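# Move steel strut channel from wall rack to bench

## Task

Take the steel strut channel resting on the top arms of the wall rack and place it lying on the work bench. Then open the gripper and move the robot away from it. The robot must stay upright and level; toppling or finishing tilted counts as failure. The channel only counts as placed if it stays put on the bench without the robot holding it.

## Robot and tools

ROBOT. A wheeled base (differential drive, no sideways motion) with a vertical column, a tilting head and two six-joint arms, each ending in a two-finger gripper. Folded, it measures 0.73 m long, 0.62 m wide and 1.88 m tall, with its front 0.40 m ahead of the column. Shoulders sit about 1.46 m up, 0.23 m left and right of the column, 0.12 m ahead.

FRAMES. Base frame: origin on the floor between the drive wheels, below the column; x forward, y left, z up, in metres. left_hand and right_hand are reported in this frame at the point where the fingers meet (tips reach 8 mm further). Each hand's z axis runs along the fingers and its y axis along the opening. The odometry frame is the base frame as it stood when the scene began. Heading is positive to the left, in -3.142 to 3.142.

execute_actions. Argument "actions": a list holding one action or none (empty just returns state and pictures). An action may contain:
- "base": exactly one of {"translate_m": d}, a relative straight drive from the current spot, metres, -3 to 3, positive forward; or {"rotate_rad": d}, a relative spin in place, radians, -3.2 to 3.2, positive counter-clockwise seen from above.
- "joints": a single dictionary covering both arms and the head, keyed by joint name, each value an absolute target (not an offset). head_tilt_rad -0.61 to 1.308 (positive tilts down). For each arm (left_/right_ prefix): joint1_rad -2.879 to 2.879, joint2_rad 0 to 3.141, joint3_rad 0 to 3.019, joint4_rad -1.692 to 1.57, joint5_rad -1.57 to 1.57 (positive swings hand to robot's right), joint6_rad -2.094 to 2.094 (positive clockwise seen from behind), gripper_m 0 to 0.093 metres between fingertips (0 = closed).
- "speeds": optional caps for this action, translate_m 0.05 to 0.8 m/s, rotate_rad 0.1 to 1 rad/s (defaults are the maxima). Arms ignore it.
"cameras": list of cam_head_left, cam_head_right, cam_left_wrist, cam_right_wrist, nav_camera, or "all"; omitted or null means all, [] means none. Unknown keys, names or out-of-range values reject the whole call with no motion. Base moves that would need over 8.667 s are rejected; no action exceeds 15 s. Joints omitted from an action may still be driving toward earlier targets.

ARM GEOMETRY. With left_joint1_rad at -1.57 (right arm at 1.57) and joints 5, 6 at 0, the arm stays in a vertical plane facing forward. Let a = joint2 - 0.35, b = 1.05 + joint2 - joint3, c = b - joint4 (c = 1.57 means fingers straight down). Hand point: ahead = 0.12 + 0.39 sin a + 0.38 cos b + 0.25 cos c; height = 1.46 + 0.39 cos a - 0.38 sin b - 0.25 sin c. Example: joint2 0.93, joint3 0.78, joint4 0.14 gives about 0.60 m ahead, 1.21 m up. Reality tends to sit up to 5 cm lower and nearer (up to 12 cm when loaded); trust the reported hand positions. Reach is about 1 m from the shoulder, lowest about 0.47 m up; the floor is out of reach. Tested loads with fingers down: 3.2 kg near 0.4 m ahead; 2 kg to 0.6 m; 1 kg to 0.8 m (0.9 to 1.2 m up). One gripper holds roughly 2 to 6 kg. Heavy loads with fingers flatter than about 1.2 rad below horizontal make the arm sag.

GRIPPING. Command an opening smaller than the object; "off_target" is then expected. A reported opening staying at least 0.002 m above target means something is held. Fingers are 7 cm long; the housing is 10 cm by 7 cm. Small joint changes (under about 0.03 rad, 0.08 for joints 2 and 3) may not move at all; for gentle contact, step about 0.05 rad per call from the last target.

RESULT LINES. base_status and joint_status: "done" (within tolerance; for the base, wheels turned the commanded amount even if slipping), "off_target", "time_out", "contact_stop" (base only, a wheel stalled: back off 0.05 m before retrying or turning), "not_followed" with a "joint command not followed" and "cause:" line (safety check blocked an arm near the other arm, its body or an object; move the offending joints at least 0.05 rad back, or drive away). on_its_own lists uncommanded behaviour; "held at" is a held target. turned_by_wheels vs turned_by_imu disagreeing by more than about 4% and at least 0.05 rad means a collision or slip. base_tilt in degrees (forward, right positive). motor_effort covers left_wheel and right_wheel in percent, bracket = peak. wheel_motors_off = 1 means the wheels are disabled after about 3 s of hard pushing (off 2 s). Motor temperatures are listed per arm; MOTOR HOT appears from 85 °C, and at 100 °C the arm drops (OVER-TEMPERATURE FAULT, limit_stop_at_motor_heat). A stalled arm keeps pushing; relieve it by sending back its reported joint positions.

wait: seconds 0 to 10, commands nothing. zoom_image: camera name plus region [x0, y0, x1, y1] in pixels of that camera's last full 504x504 image, at most 504 px square. read_manual: section "licences" only. finished_scene: scene number; ends the scene irreversibly and reports success.

CAMERAS. Head cameras sit 1.47 to 1.58 m up and look down by roughly head_tilt_rad. Wrist cameras are fisheye, 0.10 m behind the fingertips, looking along the fingers tilted 0.62 rad; the closed fingertips appear at image centre. nav_camera is at the base front, 0.23 m up, looking forward.

AVOID. Arms striking or pressing each other hard, dropping or sliding the channel, slamming it down, the base shoving furniture (a bench top 0.30 to 1.20 m high can ride over the base and hit the column), tipping or leaving the robot tilted, and prolonged pushing that overheats motors. Loose objects may occasionally be nudged by outside forces. Release the channel fully and back away before finishing.

Each tool is called after ">>>" by a JSON object that holds its "op" and its "data".

## Session

>>> {"op": "execute_actions", "data": {"actions": []}}

Scene clock: 0.00 s.
Motor temperatures (°C, as the motors report them): left_arm=[24 22 24 22 22 21] | right_arm=[22 25 24 23 24 23]
base_odometry: x=+0.000 y=+0.000 heading=+0.000 (m, m, rad; odometry frame)
turned_by_wheels: +0.000 (rad since the last result)
turned_by_imu: +0.000 (rad since the last result)
base_tilt: forward=-0.7 right=+0.4 (deg)
base_status: not commanded
joint_positions: head_tilt_rad=+0.876 left_joint1_rad=-1.553 left_joint2_rad=+0.899 left_joint3_rad=+0.395 left_joint4_rad=-0.906 left_joint5_rad=-0.030 left_joint6_rad=+0.023 left_gripper_m=+0.095 right_joint1_rad=+1.557 right_joint2_rad=+0.853 right_joint3_rad=+0.404 right_joint4_rad=-0.984 right_joint5_rad=+0.037 right_joint6_rad=-0.061 right_gripper_m=+0.094
joint_status: not commanded
wheel_motors_off: 0
motor_effort: left_wheel=+2 right_wheel=+5 (%)
left_hand: x=+0.1429 y=+0.2336 z=+1.2467 quat_wxyz=(+0.429, -0.010, -0.903, -0.014) (m; base frame)
right_hand: x=+0.1449 y=-0.2346 z=+1.2611 quat_wxyz=(+0.440, +0.030, -0.898, +0.007) (m; base frame)
pictures: cam_head_left, cam_head_right, cam_left_wrist, cam_right_wrist, nav_camera
Images, in order (width x height): cam_head_left 504x504, cam_head_right 504x504, cam_left_wrist 504x504, cam_right_wrist 504x504, nav_camera 504x504.

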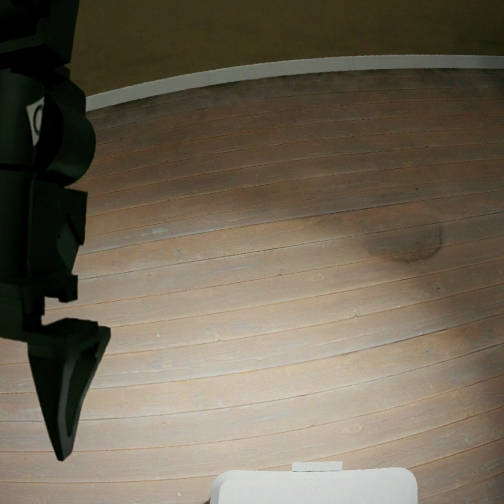

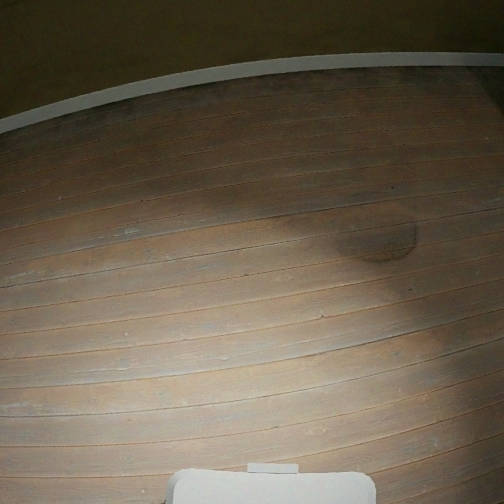

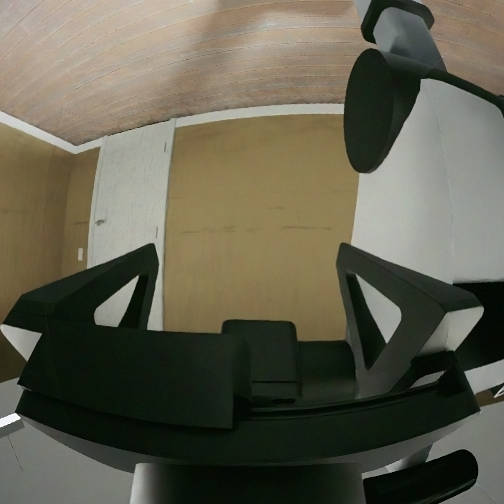

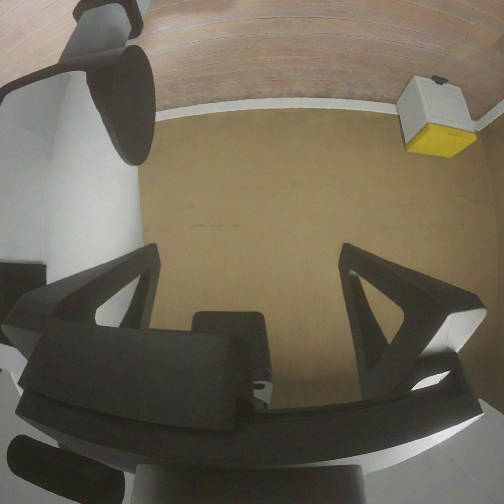

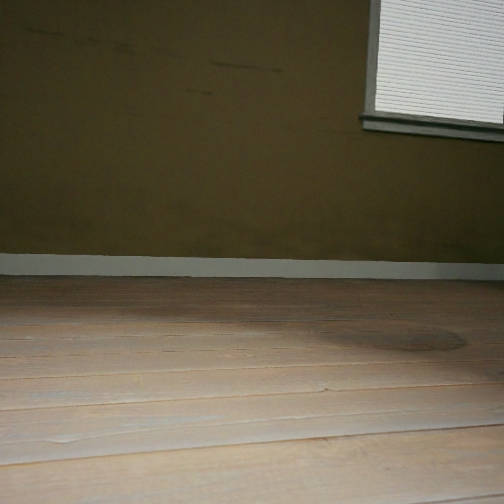

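>>> {"op": "execute_actions", "data": {"actions": [{"base":{"rotate_rad":-1.2},"joints":{"head_tilt_rad":0.3}}]}}

Scene clock: 4.67 s.
Motor temperatures (°C, as the motors report them): left_arm=[24 22 24 22 22 21] | right_arm=[22 25 24 23 24 23]
base_odometry: x=+0.000 y=+0.000 heading=-1.199 (m, m, rad; odometry frame)
turned_by_wheels: -1.199 (rad since the last result)
turned_by_imu: -1.189 (rad since the last result)
base_tilt: forward=-0.8 right=+0.2 (deg)
base_status: done
joint_positions: head_tilt_rad=+0.319 left_joint1_rad=-1.553 left_joint2_rad=+0.899 left_joint3_rad=+0.395 left_joint4_rad=-0.906 left_joint5_rad=-0.030 left_joint6_rad=+0.023 left_gripper_m=+0.095 right_joint1_rad=+1.557 right_joint2_rad=+0.853 right_joint3_rad=+0.404 right_joint4_rad=-0.984 right_joint5_rad=+0.037 right_joint6_rad=-0.061 right_gripper_m=+0.094
joint_status: all done
wheel_motors_off: 0
motor_effort: left_wheel=+5(46) right_wheel=-4(60) (%)
left_hand: x=+0.1427 y=+0.2335 z=+1.2467 quat_wxyz=(+0.429, -0.010, -0.903, -0.014) (m; base frame)
right_hand: x=+0.1449 y=-0.2346 z=+1.2611 quat_wxyz=(+0.440, +0.030, -0.898, +0.007) (m; base frame)
pictures: cam_head_left, cam_head_right, cam_left_wrist, cam_right_wrist, nav_camera
Images, in order (width x height): cam_head_left 504x504, cam_head_right 504x504, cam_left_wrist 504x504, cam_right_wrist 504x504, nav_camera 504x504.

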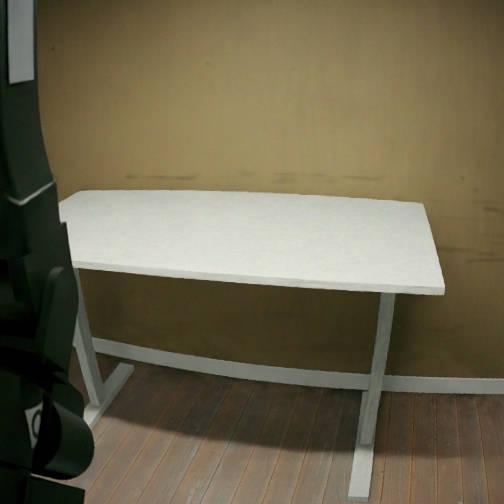

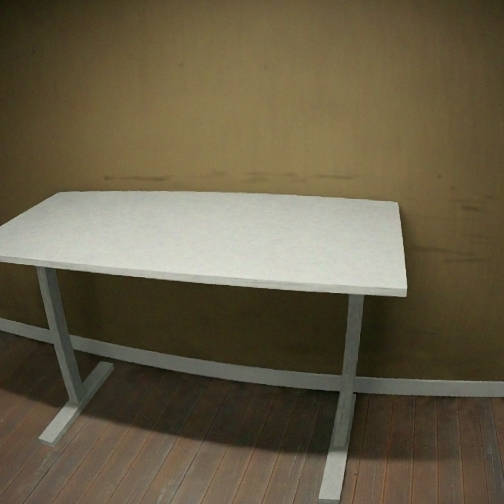

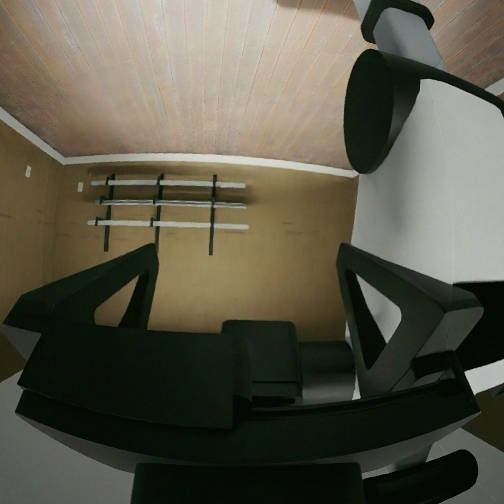

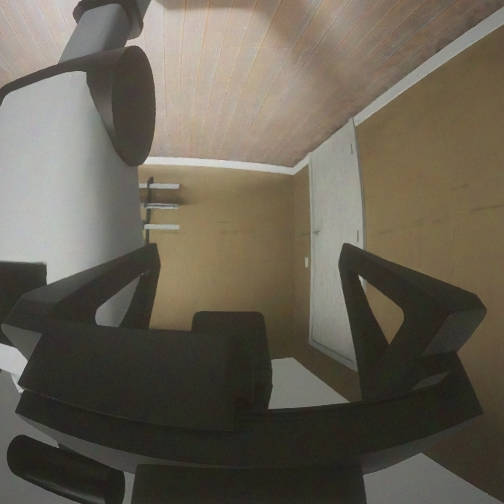

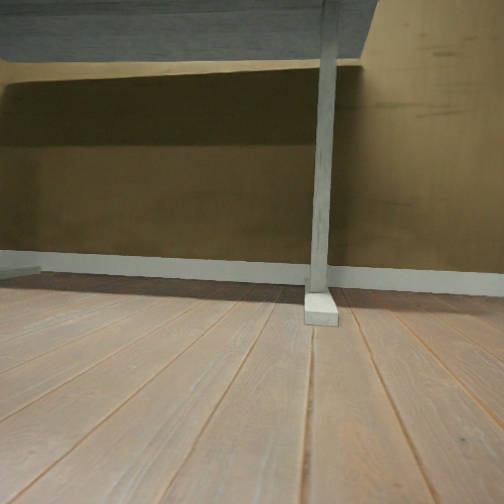

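>>> {"op": "execute_actions", "data": {"actions": [{"base":{"rotate_rad":2.4}}], "cameras": []}}

>>> {"op": "execute_actions", "data": {"actions": [{"base":{"translate_m":1.4}}], "cameras": []}}

>>> {"op": "execute_actions", "data": {"actions": [{"base":{"rotate_rad":0.6}}]}}

Scene clock: 13.47 s.
Motor temperatures (°C, as the motors report them): left_arm=[24 22 24 22 22 21] | right_arm=[22 25 24 23 24 23]
base_odometry: x=+0.000 y=+0.000 heading=+1.200 (m, m, rad; odometry frame)
turned_by_wheels: +2.399 (rad since the last result)
turned_by_imu: +2.379 (rad since the last result)
base_tilt: forward=-0.7 right=+0.3 (deg)
base_status: done
joint_positions: head_tilt_rad=+0.319 left_joint1_rad=-1.553 left_joint2_rad=+0.899 left_joint3_rad=+0.395 left_joint4_rad=-0.906 left_joint5_rad=-0.030 left_joint6_rad=+0.023 left_gripper_m=+0.095 right_joint1_rad=+1.557 right_joint2_rad=+0.853 right_joint3_rad=+0.404 right_joint4_rad=-0.984 right_joint5_rad=+0.037 right_joint6_rad=-0.061 right_gripper_m=+0.094
joint_status: not commanded
wheel_motors_off: 0
motor_effort: left_wheel=-5(43) right_wheel=+5(43) (%)
left_hand: x=+0.1427 y=+0.2335 z=+1.2467 quat_wxyz=(+0.429, -0.010, -0.903, -0.014) (m; base frame)
right_hand: x=+0.1449 y=-0.2346 z=+1.2611 quat_wxyz=(+0.440, +0.030, -0.898, +0.007) (m; base frame)
pictures: none
No camera images: the call's "cameras" was empty. Leave "cameras" out to get every camera's image.

Scene clock: 17.27 s.
Motor temperatures (°C, as the motors report them): left_arm=[24 22 24 22 22 21] | right_arm=[22 25 24 23 24 23]
base_odometry: x=+0.507 y=+1.305 heading=+1.201 (m, m, rad; odometry frame)
turned_by_wheels: +0.001 (rad since the last result)
turned_by_imu: +0.002 (rad since the last result)
base_tilt: forward=-0.7 right=+0.4 (deg)
base_status: done
joint_positions: head_tilt_rad=+0.319 left_joint1_rad=-1.553 left_joint2_rad=+0.899 left_joint3_rad=+0.395 left_joint4_rad=-0.906 left_joint5_rad=-0.030 left_joint6_rad=+0.023 left_gripper_m=+0.095 right_joint1_rad=+1.557 right_joint2_rad=+0.853 right_joint3_rad=+0.404 right_joint4_rad=-0.984 right_joint5_rad=+0.037 right_joint6_rad=-0.061 right_gripper_m=+0.094
joint_status: not commanded
wheel_motors_off: 0
motor_effort: left_wheel=+1(63) right_wheel=-1(70) (%)
left_hand: x=+0.1429 y=+0.2336 z=+1.2467 quat_wxyz=(+0.429, -0.010, -0.903, -0.014) (m; base frame)
right_hand: x=+0.1451 y=-0.2346 z=+1.2610 quat_wxyz=(+0.440, +0.030, -0.898, +0.007) (m; base frame)
pictures: none
No camera images: the call's "cameras" was empty. Leave "cameras" out to get every camera's image.

Scene clock: 19.37 s.
Motor temperatures (°C, as the motors report them): left_arm=[24 22 24 22 22 21] | right_arm=[22 25 24 23 24 23]
base_odometry: x=+0.507 y=+1.305 heading=+1.800 (m, m, rad; odometry frame)
turned_by_wheels: +0.599 (rad since the last result)
turned_by_imu: +0.590 (rad since the last result)
base_tilt: forward=-0.8 right=+0.2 (deg)
base_status: done
joint_positions: head_tilt_rad=+0.319 left_joint1_rad=-1.553 left_joint2_rad=+0.899 left_joint3_rad=+0.395 left_joint4_rad=-0.906 left_joint5_rad=-0.030 left_joint6_rad=+0.023 left_gripper_m=+0.095 right_joint1_rad=+1.557 right_joint2_rad=+0.853 right_joint3_rad=+0.404 right_joint4_rad=-0.984 right_joint5_rad=+0.037 right_joint6_rad=-0.061 right_gripper_m=+0.094
joint_status: not commanded
wheel_motors_off: 0
motor_effort: left_wheel=-2(58) right_wheel=+4(57) (%)
left_hand: x=+0.1429 y=+0.2336 z=+1.2467 quat_wxyz=(+0.429, -0.010, -0.903, -0.014) (m; base frame)
right_hand: x=+0.1451 y=-0.2346 z=+1.2610 quat_wxyz=(+0.440, +0.030, -0.898, +0.007) (m; base frame)
pictures: cam_head_left, cam_head_right, cam_left_wrist, cam_right_wrist, nav_camera
Images, in order (width x height): cam_head_left 504x504, cam_head_right 504x504, cam_left_wrist 504x504, cam_right_wrist 504x504, nav_camera 504x504.

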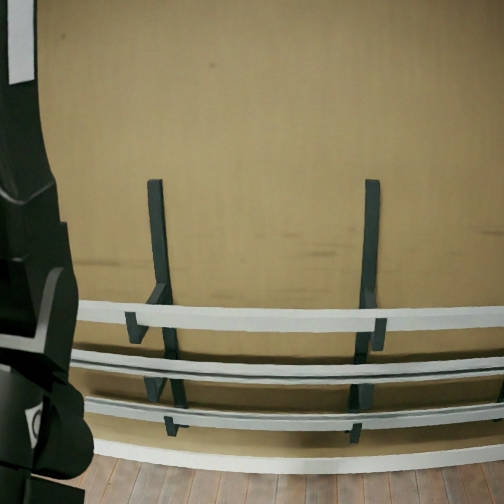

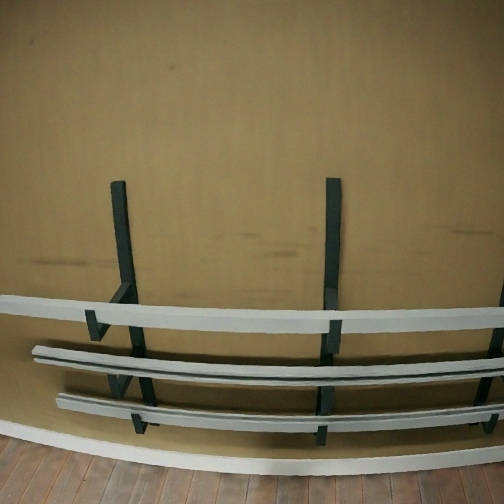

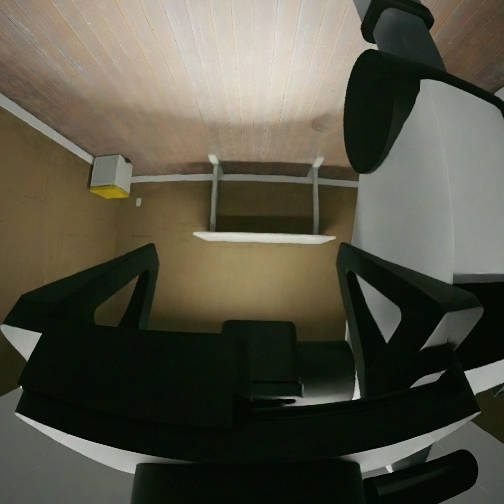

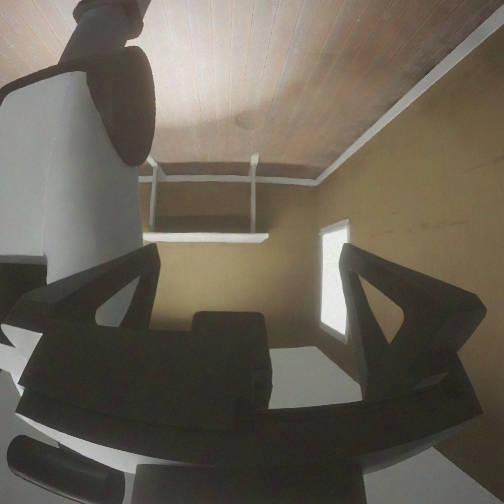

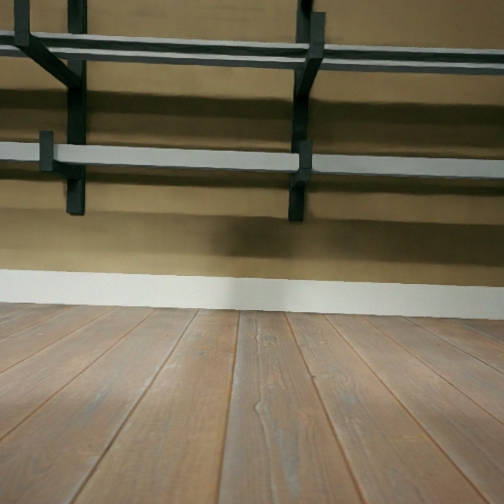

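>>> {"op": "execute_actions", "data": {"actions": [{"base":{"rotate_rad":-0.3},"joints":{"head_tilt_rad":0.8,"left_joint2_rad":0.95,"left_joint3_rad":0.76,"left_joint4_rad":-0.3,"left_joint6_rad":1.57,"left_joint5_rad":0,"right_joint2_rad":0.95,"right_joint3_rad":0.76,"right_joint4_rad":-0.3,"right_joint6_rad":-1.57,"right_joint5_rad":0}}], "cameras": []}}

>>> {"op": "execute_actions", "data": {"actions": [{"base":{"translate_m":0.45}}], "cameras": []}}

>>> {"op": "execute_actions", "data": {"actions": [{"base":{"rotate_rad":0.31}}]}}

Scene clock: 29.60 s.
Motor temperatures (°C, as the motors report them): left_arm=[24 22 24 22 22 21] | right_arm=[22 25 24 23 24 23]
base_odometry: x=+0.507 y=+1.305 heading=+1.501 (m, m, rad; odometry frame)
turned_by_wheels: -0.299 (rad since the last result)
turned_by_imu: -0.299 (rad since the last result)
base_tilt: forward=-0.7 right=+0.3 (deg)
base_status: done
joint_positions: head_tilt_rad=+0.802 left_joint1_rad=-1.553 left_joint2_rad=+0.953 left_joint3_rad=+0.766 left_joint4_rad=-0.308 left_joint5_rad=-0.002 left_joint6_rad=+1.559 left_gripper_m=+0.095 right_joint1_rad=+1.557 right_joint2_rad=+0.955 right_joint3_rad=+0.764 right_joint4_rad=-0.314 right_joint5_rad=+0.002 right_joint6_rad=-1.556 right_gripper_m=+0.094
joint_status: all done
wheel_motors_off: 0
motor_effort: left_wheel=+3(25) right_wheel=-2(29) (%)
left_hand: x=+0.4764 y=+0.2329 z=+1.1661 quat_wxyz=(-0.004, -0.700, -0.714, -0.016) (m; base frame)
right_hand: x=+0.4735 y=-0.2320 z=+1.1652 quat_wxyz=(-0.002, +0.700, -0.714, +0.012) (m; base frame)
pictures: none
No camera images: the call's "cameras" was empty. Leave "cameras" out to get every camera's image.

Scene clock: 31.93 s.
Motor temperatures (°C, as the motors report them): left_arm=[24 22 24 22 22 21] | right_arm=[22 25 24 23 24 23]
base_odometry: x=+0.538 y=+1.754 heading=+1.502 (m, m, rad; odometry frame)
turned_by_wheels: +0.001 (rad since the last result)
turned_by_imu: +0.001 (rad since the last result)
base_tilt: forward=-0.5 right=+0.2 (deg)
base_status: done
joint_positions: head_tilt_rad=+0.803 left_joint1_rad=-1.553 left_joint2_rad=+0.952 left_joint3_rad=+0.761 left_joint4_rad=-0.305 left_joint5_rad=-0.002 left_joint6_rad=+1.559 left_gripper_m=+0.095 right_joint1_rad=+1.557 right_joint2_rad=+0.954 right_joint3_rad=+0.761 right_joint4_rad=-0.308 right_joint5_rad=+0.002 right_joint6_rad=-1.556 right_gripper_m=+0.094
joint_status: not commanded
wheel_motors_off: 0
motor_effort: left_wheel=+0(76) right_wheel=-1(60) (%)
left_hand: x=+0.4745 y=+0.2329 z=+1.1658 quat_wxyz=(-0.004, -0.700, -0.714, -0.016) (m; base frame)
right_hand: x=+0.4728 y=-0.2320 z=+1.1650 quat_wxyz=(-0.003, +0.700, -0.714, +0.013) (m; base frame)
pictures: none
No camera images: the call's "cameras" was empty. Leave "cameras" out to get every camera's image.

Scene clock: 33.53 s.
Motor temperatures (°C, as the motors report them): left_arm=[24 22 24 22 22 21] | right_arm=[22 25 24 23 24 23]
base_odometry: x=+0.538 y=+1.754 heading=+1.811 (m, m, rad; odometry frame)
turned_by_wheels: +0.309 (rad since the last result)
turned_by_imu: +0.303 (rad since the last result)
base_tilt: forward=-0.7 right=+0.4 (deg)
base_status: done
joint_positions: head_tilt_rad=+0.803 left_joint1_rad=-1.553 left_joint2_rad=+0.952 left_joint3_rad=+0.761 left_joint4_rad=-0.305 left_joint5_rad=-0.002 left_joint6_rad=+1.559 left_gripper_m=+0.095 right_joint1_rad=+1.557 right_joint2_rad=+0.954 right_joint3_rad=+0.761 right_joint4_rad=-0.308 right_joint5_rad=+0.002 right_joint6_rad=-1.556 right_gripper_m=+0.094
joint_status: not commanded
wheel_motors_off: 0
motor_effort: left_wheel=-1(62) right_wheel=+1(49) (%)
left_hand: x=+0.4745 y=+0.2328 z=+1.1658 quat_wxyz=(-0.004, -0.700, -0.714, -0.016) (m; base frame)
right_hand: x=+0.4728 y=-0.2320 z=+1.1650 quat_wxyz=(-0.003, +0.700, -0.714, +0.013) (m; base frame)
pictures: cam_head_left, cam_head_right, cam_left_wrist, cam_right_wrist, nav_camera
Images, in order (width x height): cam_head_left 504x504, cam_head_right 504x504, cam_left_wrist 504x504, cam_right_wrist 504x504, nav_camera 504x504.

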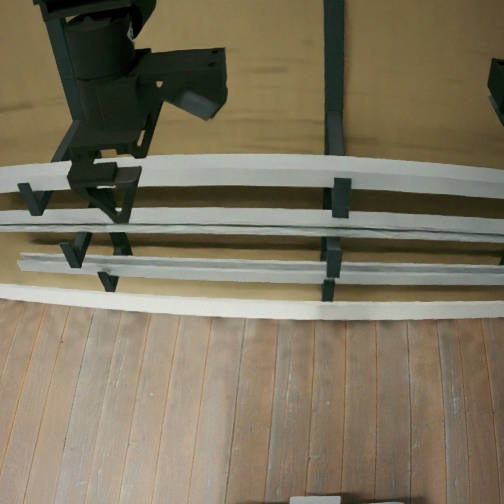

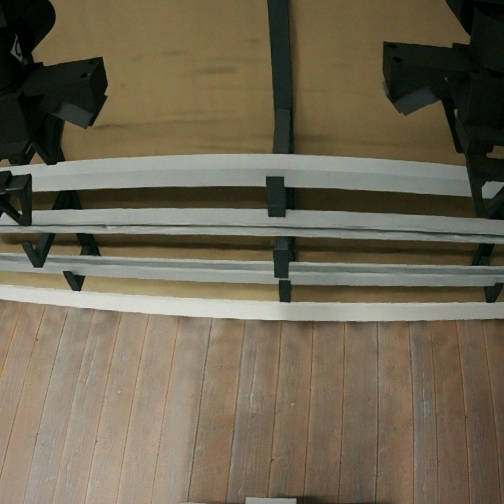

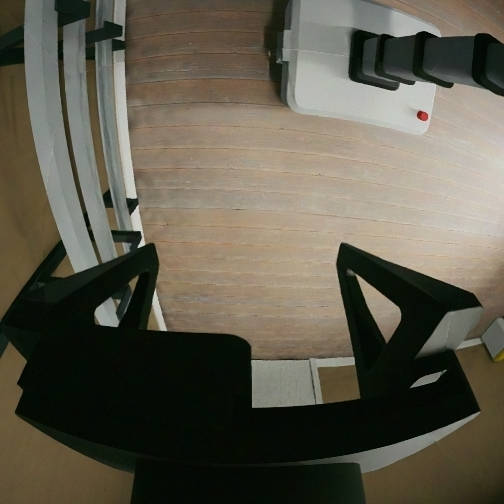

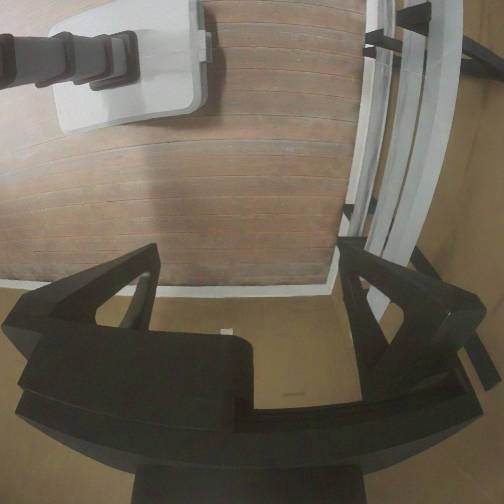

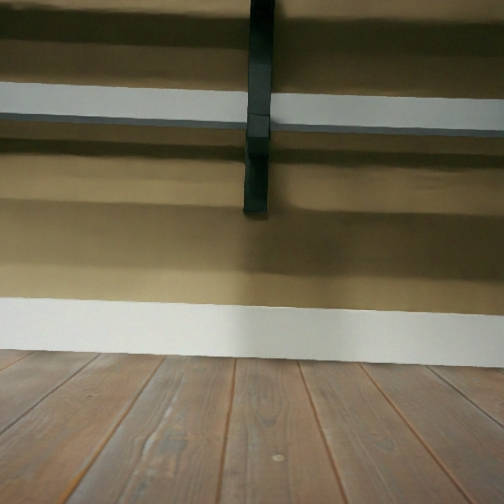

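>>> {"op": "execute_actions", "data": {"actions": [{"base":{"translate_m":0.25},"speeds":{"translate_m":0.2}}]}}

Scene clock: 37.60 s.
Motor temperatures (°C, as the motors report them): left_arm=[24 22 24 22 22 21] | right_arm=[22 25 24 23 24 23]
base_odometry: x=+0.478 y=+1.997 heading=+1.812 (m, m, rad; odometry frame)
turned_by_wheels: +0.001 (rad since the last result)
turned_by_imu: +0.001 (rad since the last result)
base_tilt: forward=-0.6 right=+0.3 (deg)
base_status: done
joint_positions: head_tilt_rad=+0.803 left_joint1_rad=-1.553 left_joint2_rad=+0.952 left_joint3_rad=+0.757 left_joint4_rad=-0.305 left_joint5_rad=-0.002 left_joint6_rad=+1.560 left_gripper_m=+0.095 right_joint1_rad=+1.557 right_joint2_rad=+0.954 right_joint3_rad=+0.758 right_joint4_rad=-0.308 right_joint5_rad=+0.002 right_joint6_rad=-1.556 right_gripper_m=+0.094
joint_status: not commanded
wheel_motors_off: 0
motor_effort: left_wheel=+2(59) right_wheel=-1(62) (%)
left_hand: x=+0.4722 y=+0.2328 z=+1.1653 quat_wxyz=(-0.002, -0.700, -0.714, -0.014) (m; base frame)
right_hand: x=+0.4712 y=-0.2320 z=+1.1647 quat_wxyz=(-0.002, +0.700, -0.714, +0.012) (m; base frame)
pictures: cam_head_left, cam_head_right, cam_left_wrist, cam_right_wrist, nav_camera
Images, in order (width x height): cam_head_left 504x504, cam_head_right 504x504, cam_left_wrist 504x504, cam_right_wrist 504x504, nav_camera 504x504.

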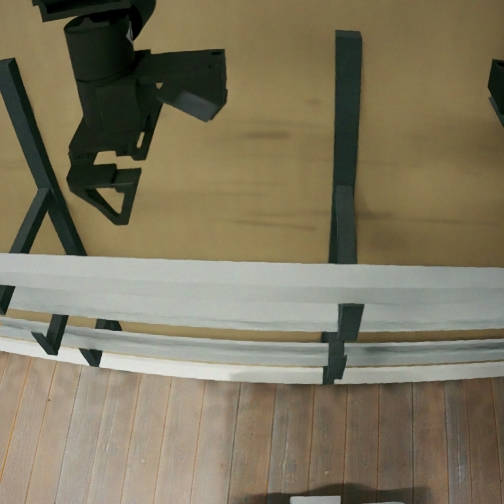

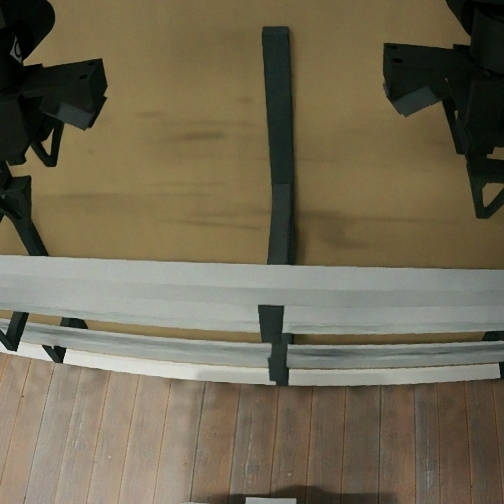

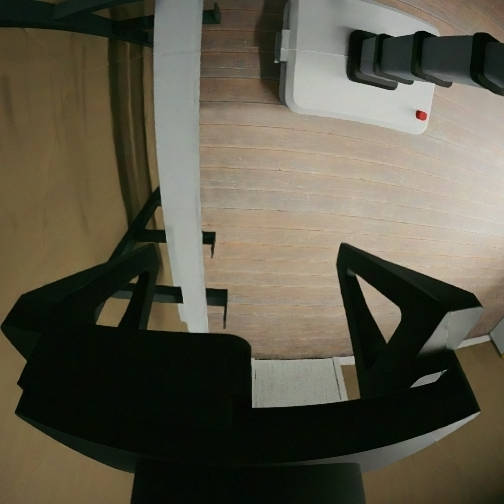

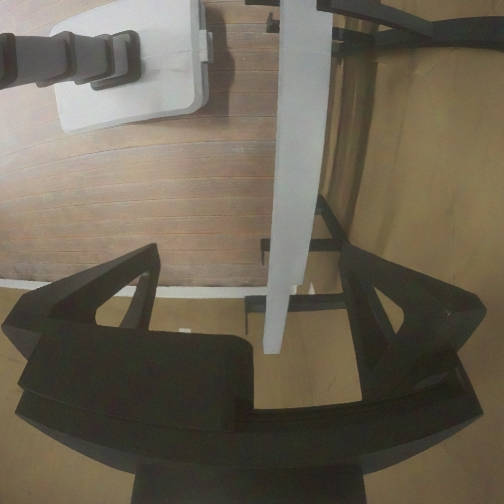

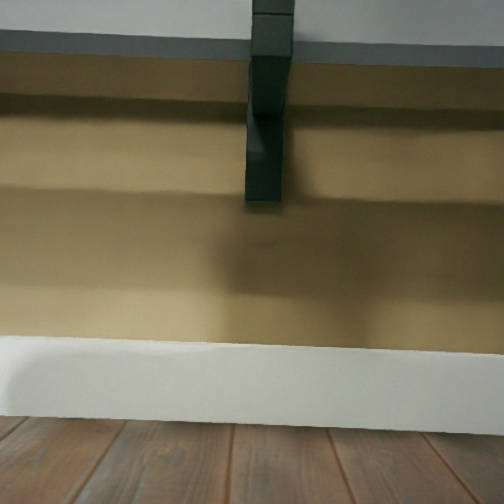

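>>> {"op": "execute_actions", "data": {"actions": [{"base":{"rotate_rad":-0.03}}], "cameras": []}}

>>> {"op": "execute_actions", "data": {"actions": [{"base":{"translate_m":0.055},"joints":{"left_joint2_rad":1.25,"left_joint3_rad":0.83,"left_joint4_rad":-0.07,"right_joint2_rad":1.25,"right_joint3_rad":0.83,"right_joint4_rad":-0.07}}]}}

Scene clock: 44.03 s.
Motor temperatures (°C, as the motors report them): left_arm=[24 22 24 22 22 21] | right_arm=[22 26 24 23 24 23]
base_odometry: x=+0.478 y=+1.997 heading=+1.784 (m, m, rad; odometry frame)
turned_by_wheels: -0.028 (rad since the last result)
turned_by_imu: -0.029 (rad since the last result)
base_tilt: forward=-0.8 right=+0.2 (deg)
base_status: done
joint_positions: head_tilt_rad=+0.803 left_joint1_rad=-1.553 left_joint2_rad=+0.952 left_joint3_rad=+0.757 left_joint4_rad=-0.305 left_joint5_rad=-0.002 left_joint6_rad=+1.560 left_gripper_m=+0.095 right_joint1_rad=+1.557 right_joint2_rad=+0.954 right_joint3_rad=+0.758 right_joint4_rad=-0.308 right_joint5_rad=+0.002 right_joint6_rad=-1.556 right_gripper_m=+0.094
joint_status: not commanded
wheel_motors_off: 0
motor_effort: left_wheel=+0(45) right_wheel=-1(50) (%)
left_hand: x=+0.4722 y=+0.2328 z=+1.1653 quat_wxyz=(-0.002, -0.700, -0.714, -0.014) (m; base frame)
right_hand: x=+0.4712 y=-0.2320 z=+1.1647 quat_wxyz=(-0.002, +0.700, -0.714, +0.012) (m; base frame)
pictures: none
No camera images: the call's "cameras" was empty. Leave "cameras" out to get every camera's image.

Scene clock: 45.10 s.
Motor temperatures (°C, as the motors report them): left_arm=[24 22 24 22 22 21] | right_arm=[22 26 24 23 24 23]
base_odometry: x=+0.467 y=+2.051 heading=+1.783 (m, m, rad; odometry frame)
turned_by_wheels: -0.002 (rad since the last result)
turned_by_imu: -0.002 (rad since the last result)
base_tilt: forward=-0.8 right=+0.2 (deg)
base_status: done
joint_positions: head_tilt_rad=+0.803 left_joint1_rad=-1.553 left_joint2_rad=+1.264 left_joint3_rad=+0.827 left_joint4_rad=-0.076 left_joint5_rad=-0.002 left_joint6_rad=+1.560 left_gripper_m=+0.095 right_joint1_rad=+1.557 right_joint2_rad=+1.262 right_joint3_rad=+0.828 right_joint4_rad=-0.080 right_joint5_rad=+0.002 right_joint6_rad=-1.557 right_gripper_m=+0.094
joint_status: all done
wheel_motors_off: 0
motor_effort: left_wheel=+0(54) right_wheel=+1(74) (%)
left_hand: x=+0.4650 y=+0.2343 z=+1.0635 quat_wxyz=(+0.002, -0.700, -0.714, -0.010) (m; base frame)
right_hand: x=+0.4661 y=-0.2331 z=+1.0645 quat_wxyz=(+0.001, +0.700, -0.714, +0.009) (m; base frame)
pictures: cam_head_left, cam_head_right, cam_left_wrist, cam_right_wrist, nav_camera
Images, in order (width x height): cam_head_left 504x504, cam_head_right 504x504, cam_left_wrist 504x504, cam_right_wrist 504x504, nav_camera 504x504.

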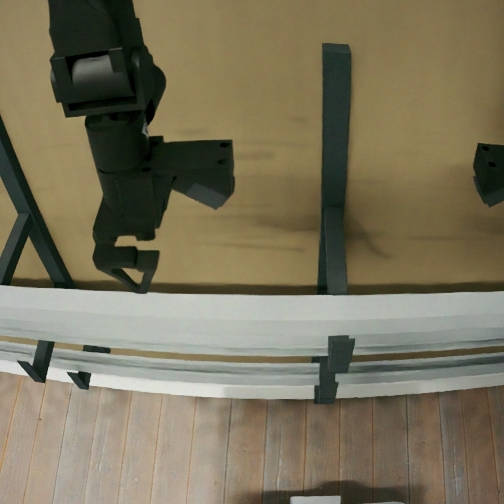

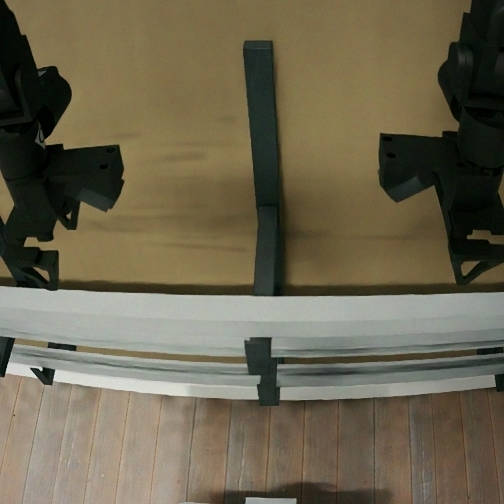

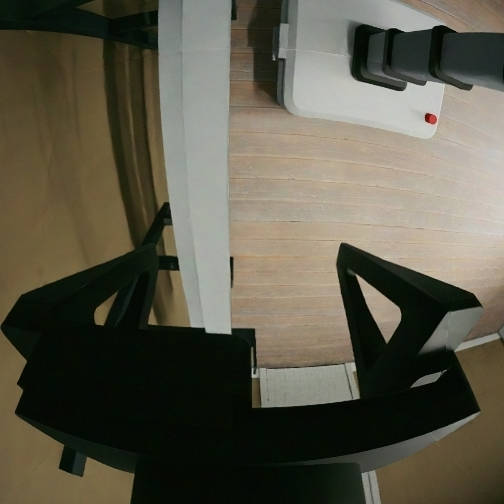

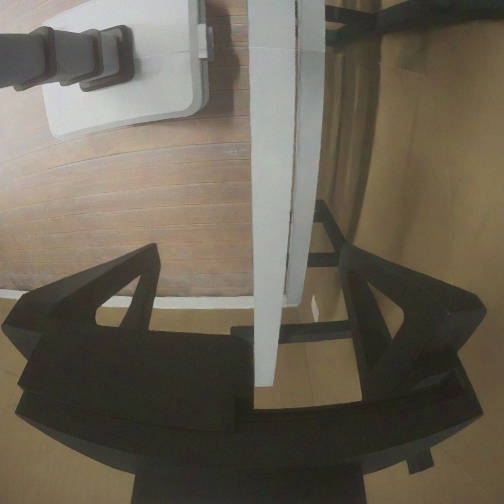

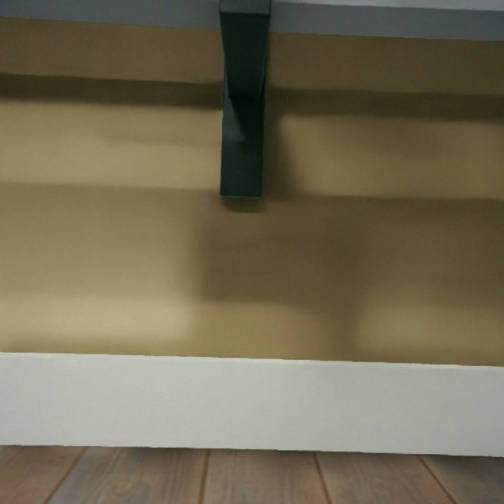

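>>> {"op": "execute_actions", "data": {"actions": [{"base":{"translate_m":0.022},"joints":{"left_joint2_rad":1.45,"left_joint3_rad":0.94,"left_joint4_rad":0.06,"right_joint2_rad":1.45,"right_joint3_rad":0.94,"right_joint4_rad":0.02}}]}}

Scene clock: 50.00 s.
Motor temperatures (°C, as the motors report them): left_arm=[24 22 24 22 22 21] | right_arm=[22 26 24 23 24 23]
base_odometry: x=+0.462 y=+2.073 heading=+1.781 (m, m, rad; odometry frame)
turned_by_wheels: -0.001 (rad since the last result)
turned_by_imu: -0.003 (rad since the last result)
base_tilt: forward=-0.6 right=+0.3 (deg)
base_status: done
joint_positions: head_tilt_rad=+0.803 left_joint1_rad=-1.553 left_joint2_rad=+1.453 left_joint3_rad=+0.937 left_joint4_rad=+0.063 left_joint5_rad=-0.002 left_joint6_rad=+1.560 left_gripper_m=+0.095 right_joint1_rad=+1.557 right_joint2_rad=+1.451 right_joint3_rad=+0.936 right_joint4_rad=+0.019 right_joint5_rad=+0.002 right_joint6_rad=-1.557 right_gripper_m=+0.094
joint_status: all done
wheel_motors_off: 0
motor_effort: left_wheel=-1(49) right_wheel=+1(52) (%)
left_hand: x=+0.4882 y=+0.2355 z=+1.0012 quat_wxyz=(-0.019, -0.700, -0.713, -0.031) (m; base frame)
right_hand: x=+0.4775 y=-0.2340 z=+1.0013 quat_wxyz=(-0.005, +0.700, -0.714, +0.015) (m; base frame)
pictures: cam_head_left, cam_head_right, cam_left_wrist, cam_right_wrist, nav_camera
Images, in order (width x height): cam_head_left 504x504, cam_head_right 504x504, cam_left_wrist 504x504, cam_right_wrist 504x504, nav_camera 504x504.

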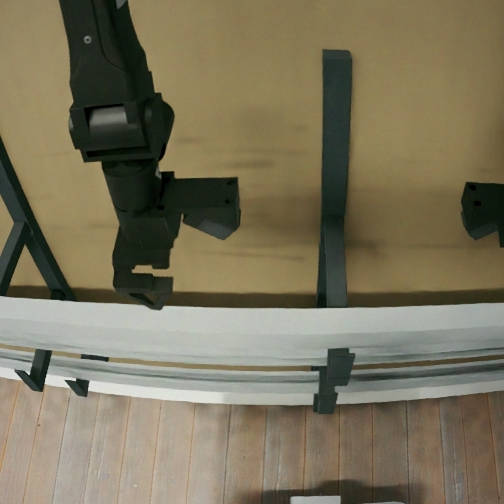

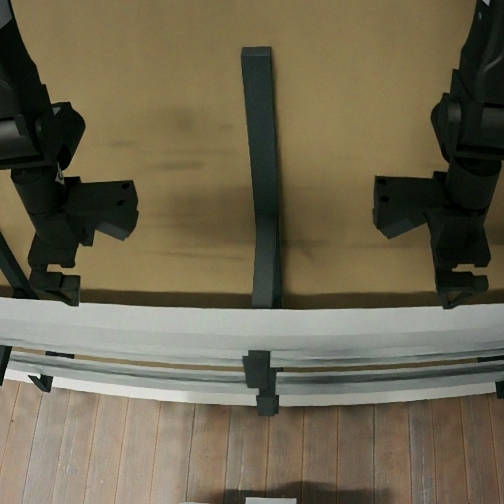

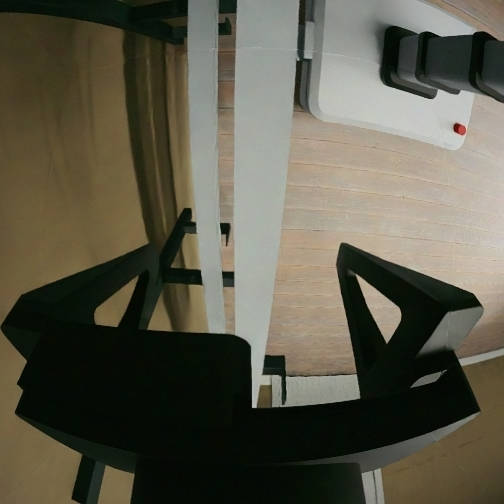

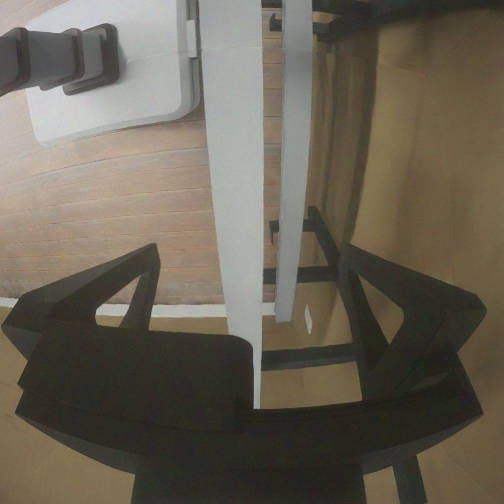

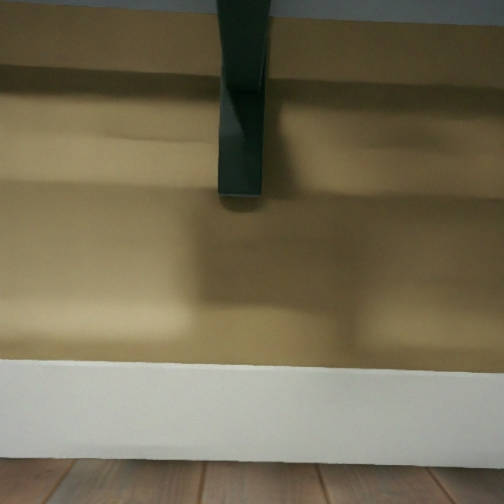

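>>> {"op": "execute_actions", "data": {"actions": [{"joints":{"left_joint2_rad":1.76,"left_joint3_rad":1.125,"left_joint4_rad":0.185,"right_joint2_rad":1.76,"right_joint3_rad":1.125,"right_joint4_rad":0.145}}], "cameras": []}}

>>> {"op": "execute_actions", "data": {"actions": []}}

Scene clock: 55.33 s.
Motor temperatures (°C, as the motors report them): left_arm=[24 23 24 22 22 21] | right_arm=[22 26 24 23 24 23]
base_odometry: x=+0.462 y=+2.073 heading=+1.781 (m, m, rad; odometry frame)
turned_by_wheels: +0.000 (rad since the last result)
turned_by_imu: -0.001 (rad since the last result)
base_tilt: forward=-0.7 right=+0.2 (deg)
base_status: not commanded
joint_positions: head_tilt_rad=+0.803 left_joint1_rad=-1.553 left_joint2_rad=+1.690 left_joint3_rad=+1.137 left_joint4_rad=+0.191 left_joint5_rad=-0.001 left_joint6_rad=+1.562 left_gripper_m=+0.094 right_joint1_rad=+1.557 right_joint2_rad=+1.689 right_joint3_rad=+1.139 right_joint4_rad=+0.147 right_joint5_rad=+0.001 right_joint6_rad=-1.558 right_gripper_m=+0.094
joint_status: all done
wheel_motors_off: 0
motor_effort: left_wheel=-4(7) right_wheel=+0(8) (%)
left_hand: x=+0.5269 y=+0.2369 z=+0.9183 quat_wxyz=(-0.051, -0.699, -0.711, -0.063) (m; base frame)
right_hand: x=+0.5182 y=-0.2351 z=+0.9171 quat_wxyz=(-0.038, +0.699, -0.712, +0.047) (m; base frame)
pictures: none
No camera images: the call's "cameras" was empty. Leave "cameras" out to get every camera's image.

Scene clock: 55.33 s.
Motor temperatures (°C, as the motors report them): left_arm=[24 23 24 22 22 21] | right_arm=[22 26 24 23 24 23]
base_odometry: x=+0.462 y=+2.073 heading=+1.781 (m, m, rad; odometry frame)
turned_by_wheels: +0.000 (rad since the last result)
turned_by_imu: -0.001 (rad since the last result)
base_tilt: forward=-0.7 right=+0.2 (deg)
base_status: not commanded
joint_positions: head_tilt_rad=+0.803 left_joint1_rad=-1.553 left_joint2_rad=+1.690 left_joint3_rad=+1.137 left_joint4_rad=+0.191 left_joint5_rad=-0.001 left_joint6_rad=+1.562 left_gripper_m=+0.094 right_joint1_rad=+1.557 right_joint2_rad=+1.689 right_joint3_rad=+1.139 right_joint4_rad=+0.147 right_joint5_rad=+0.001 right_joint6_rad=-1.558 right_gripper_m=+0.094
joint_status: all done
wheel_motors_off: 0
motor_effort: left_wheel=-4(7) right_wheel=+0(8) (%)
left_hand: x=+0.5269 y=+0.2369 z=+0.9183 quat_wxyz=(-0.051, -0.699, -0.711, -0.063) (m; base frame)
right_hand: x=+0.5182 y=-0.2351 z=+0.9171 quat_wxyz=(-0.038, +0.699, -0.712, +0.047) (m; base frame)
pictures: cam_head_left, cam_head_right, cam_left_wrist, cam_right_wrist, nav_camera
Images, in order (width x height): cam_head_left 504x504, cam_head_right 504x504, cam_left_wrist 504x504, cam_right_wrist 504x504, nav_camera 504x504.

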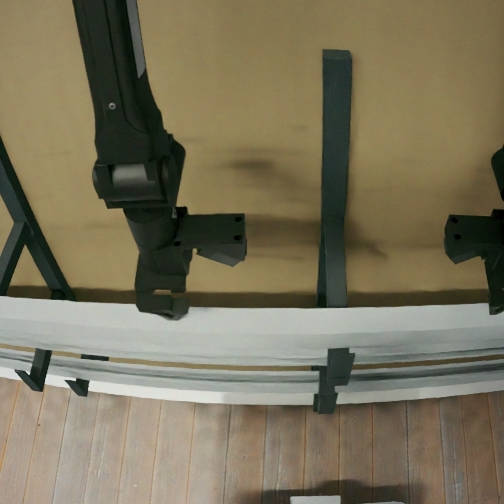

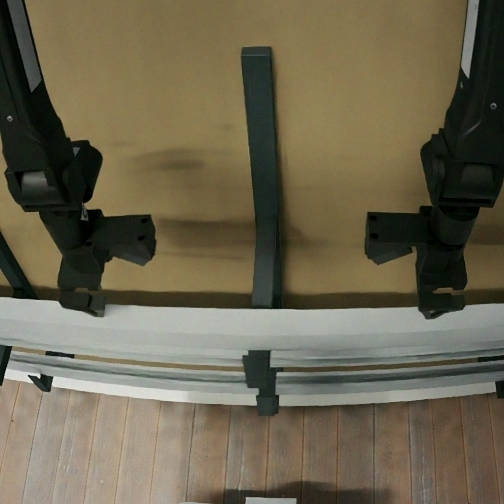

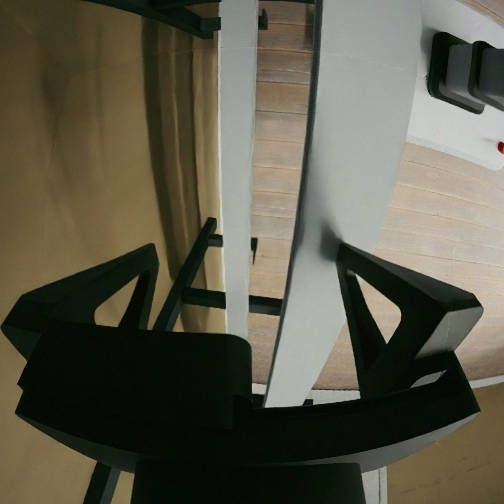

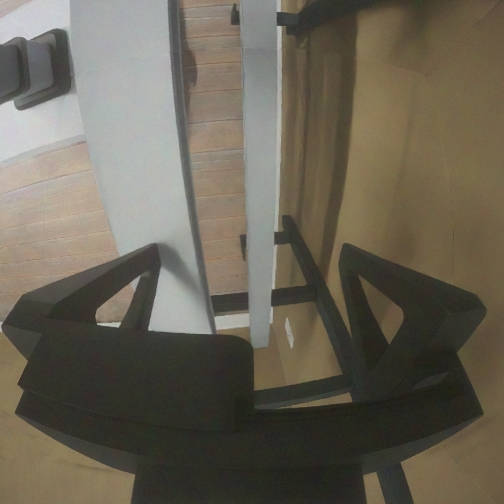

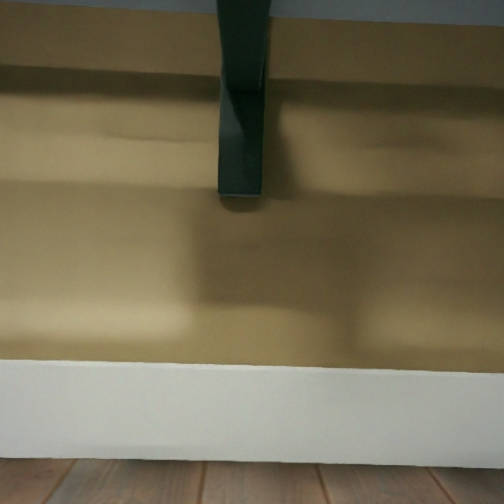

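>>> {"op": "execute_actions", "data": {"actions": [{"joints":{"left_joint2_rad":1.65,"left_joint3_rad":1.04,"left_joint4_rad":0.16,"right_joint2_rad":1.65,"right_joint3_rad":1.04,"right_joint4_rad":0.12}}], "cameras": []}}

>>> {"op": "execute_actions", "data": {"actions": [{"joints":{"left_joint2_rad":1.73,"left_joint3_rad":1.09,"left_joint4_rad":0.18,"right_joint2_rad":1.73,"right_joint3_rad":1.09,"right_joint4_rad":0.14}}], "cameras": ["cam_left_wrist","cam_right_wrist"]}}

Scene clock: 61.07 s.
Motor temperatures (°C, as the motors report them): left_arm=[24 23 24 22 22 21] | right_arm=[22 26 24 23 24 23]
base_odometry: x=+0.462 y=+2.073 heading=+1.781 (m, m, rad; odometry frame)
turned_by_wheels: +0.000 (rad since the last result)
turned_by_imu: -0.001 (rad since the last result)
base_tilt: forward=-0.7 right=+0.2 (deg)
base_status: not commanded
joint_positions: head_tilt_rad=+0.803 left_joint1_rad=-1.553 left_joint2_rad=+1.665 left_joint3_rad=+1.036 left_joint4_rad=+0.164 left_joint5_rad=-0.001 left_joint6_rad=+1.562 left_gripper_m=+0.094 right_joint1_rad=+1.557 right_joint2_rad=+1.667 right_joint3_rad=+1.034 right_joint4_rad=+0.126 right_joint5_rad=+0.001 right_joint6_rad=-1.558 right_gripper_m=+0.094
joint_status: all done
wheel_motors_off: 0
motor_effort: left_wheel=-2(5) right_wheel=+2(3) (%)
left_hand: x=+0.4707 y=+0.2363 z=+0.9270 quat_wxyz=(-0.015, -0.701, -0.713, -0.026) (m; base frame)
right_hand: x=+0.4595 y=-0.2346 z=+0.9259 quat_wxyz=(-0.002, +0.700, -0.714, +0.011) (m; base frame)
pictures: none
No camera images: the call's "cameras" was empty. Leave "cameras" out to get every camera's image.

Scene clock: 61.83 s.
Motor temperatures (°C, as the motors report them): left_arm=[24 23 24 22 22 21] | right_arm=[22 26 24 23 24 23]
base_odometry: x=+0.462 y=+2.073 heading=+1.781 (m, m, rad; odometry frame)
turned_by_wheels: +0.000 (rad since the last result)
turned_by_imu: +0.000 (rad since the last result)
base_tilt: forward=-0.6 right=+0.2 (deg)
base_status: not commanded
joint_positions: head_tilt_rad=+0.803 left_joint1_rad=-1.553 left_joint2_rad=+1.720 left_joint3_rad=+1.094 left_joint4_rad=+0.174 left_joint5_rad=-0.001 left_joint6_rad=+1.562 left_gripper_m=+0.094 right_joint1_rad=+1.557 right_joint2_rad=+1.717 right_joint3_rad=+1.094 right_joint4_rad=+0.132 right_joint5_rad=+0.001 right_joint6_rad=-1.558 right_gripper_m=+0.094
joint_status: all done
wheel_motors_off: 0
motor_effort: left_wheel=-2(1) right_wheel=+2(2) (%)
left_hand: x=+0.4797 y=+0.2367 z=+0.9064 quat_wxyz=(-0.020, -0.700, -0.713, -0.031) (m; base frame)
right_hand: x=+0.4711 y=-0.2349 z=+0.9068 quat_wxyz=(-0.007, +0.700, -0.714, +0.016) (m; base frame)
pictures: cam_left_wrist, cam_right_wrist
Images, in order (width x height): cam_left_wrist 504x504, cam_right_wrist 504x504.

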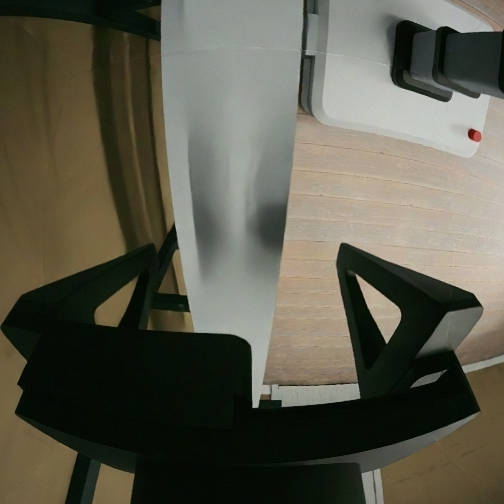

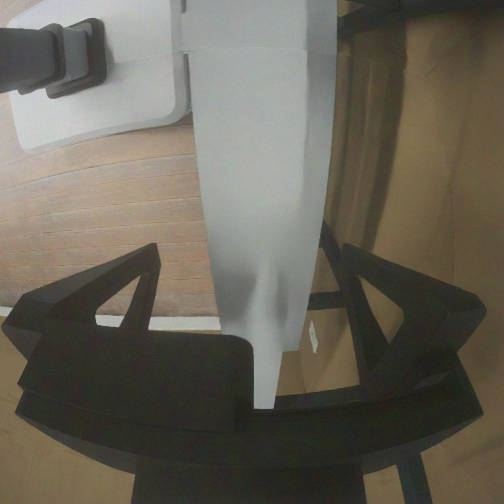

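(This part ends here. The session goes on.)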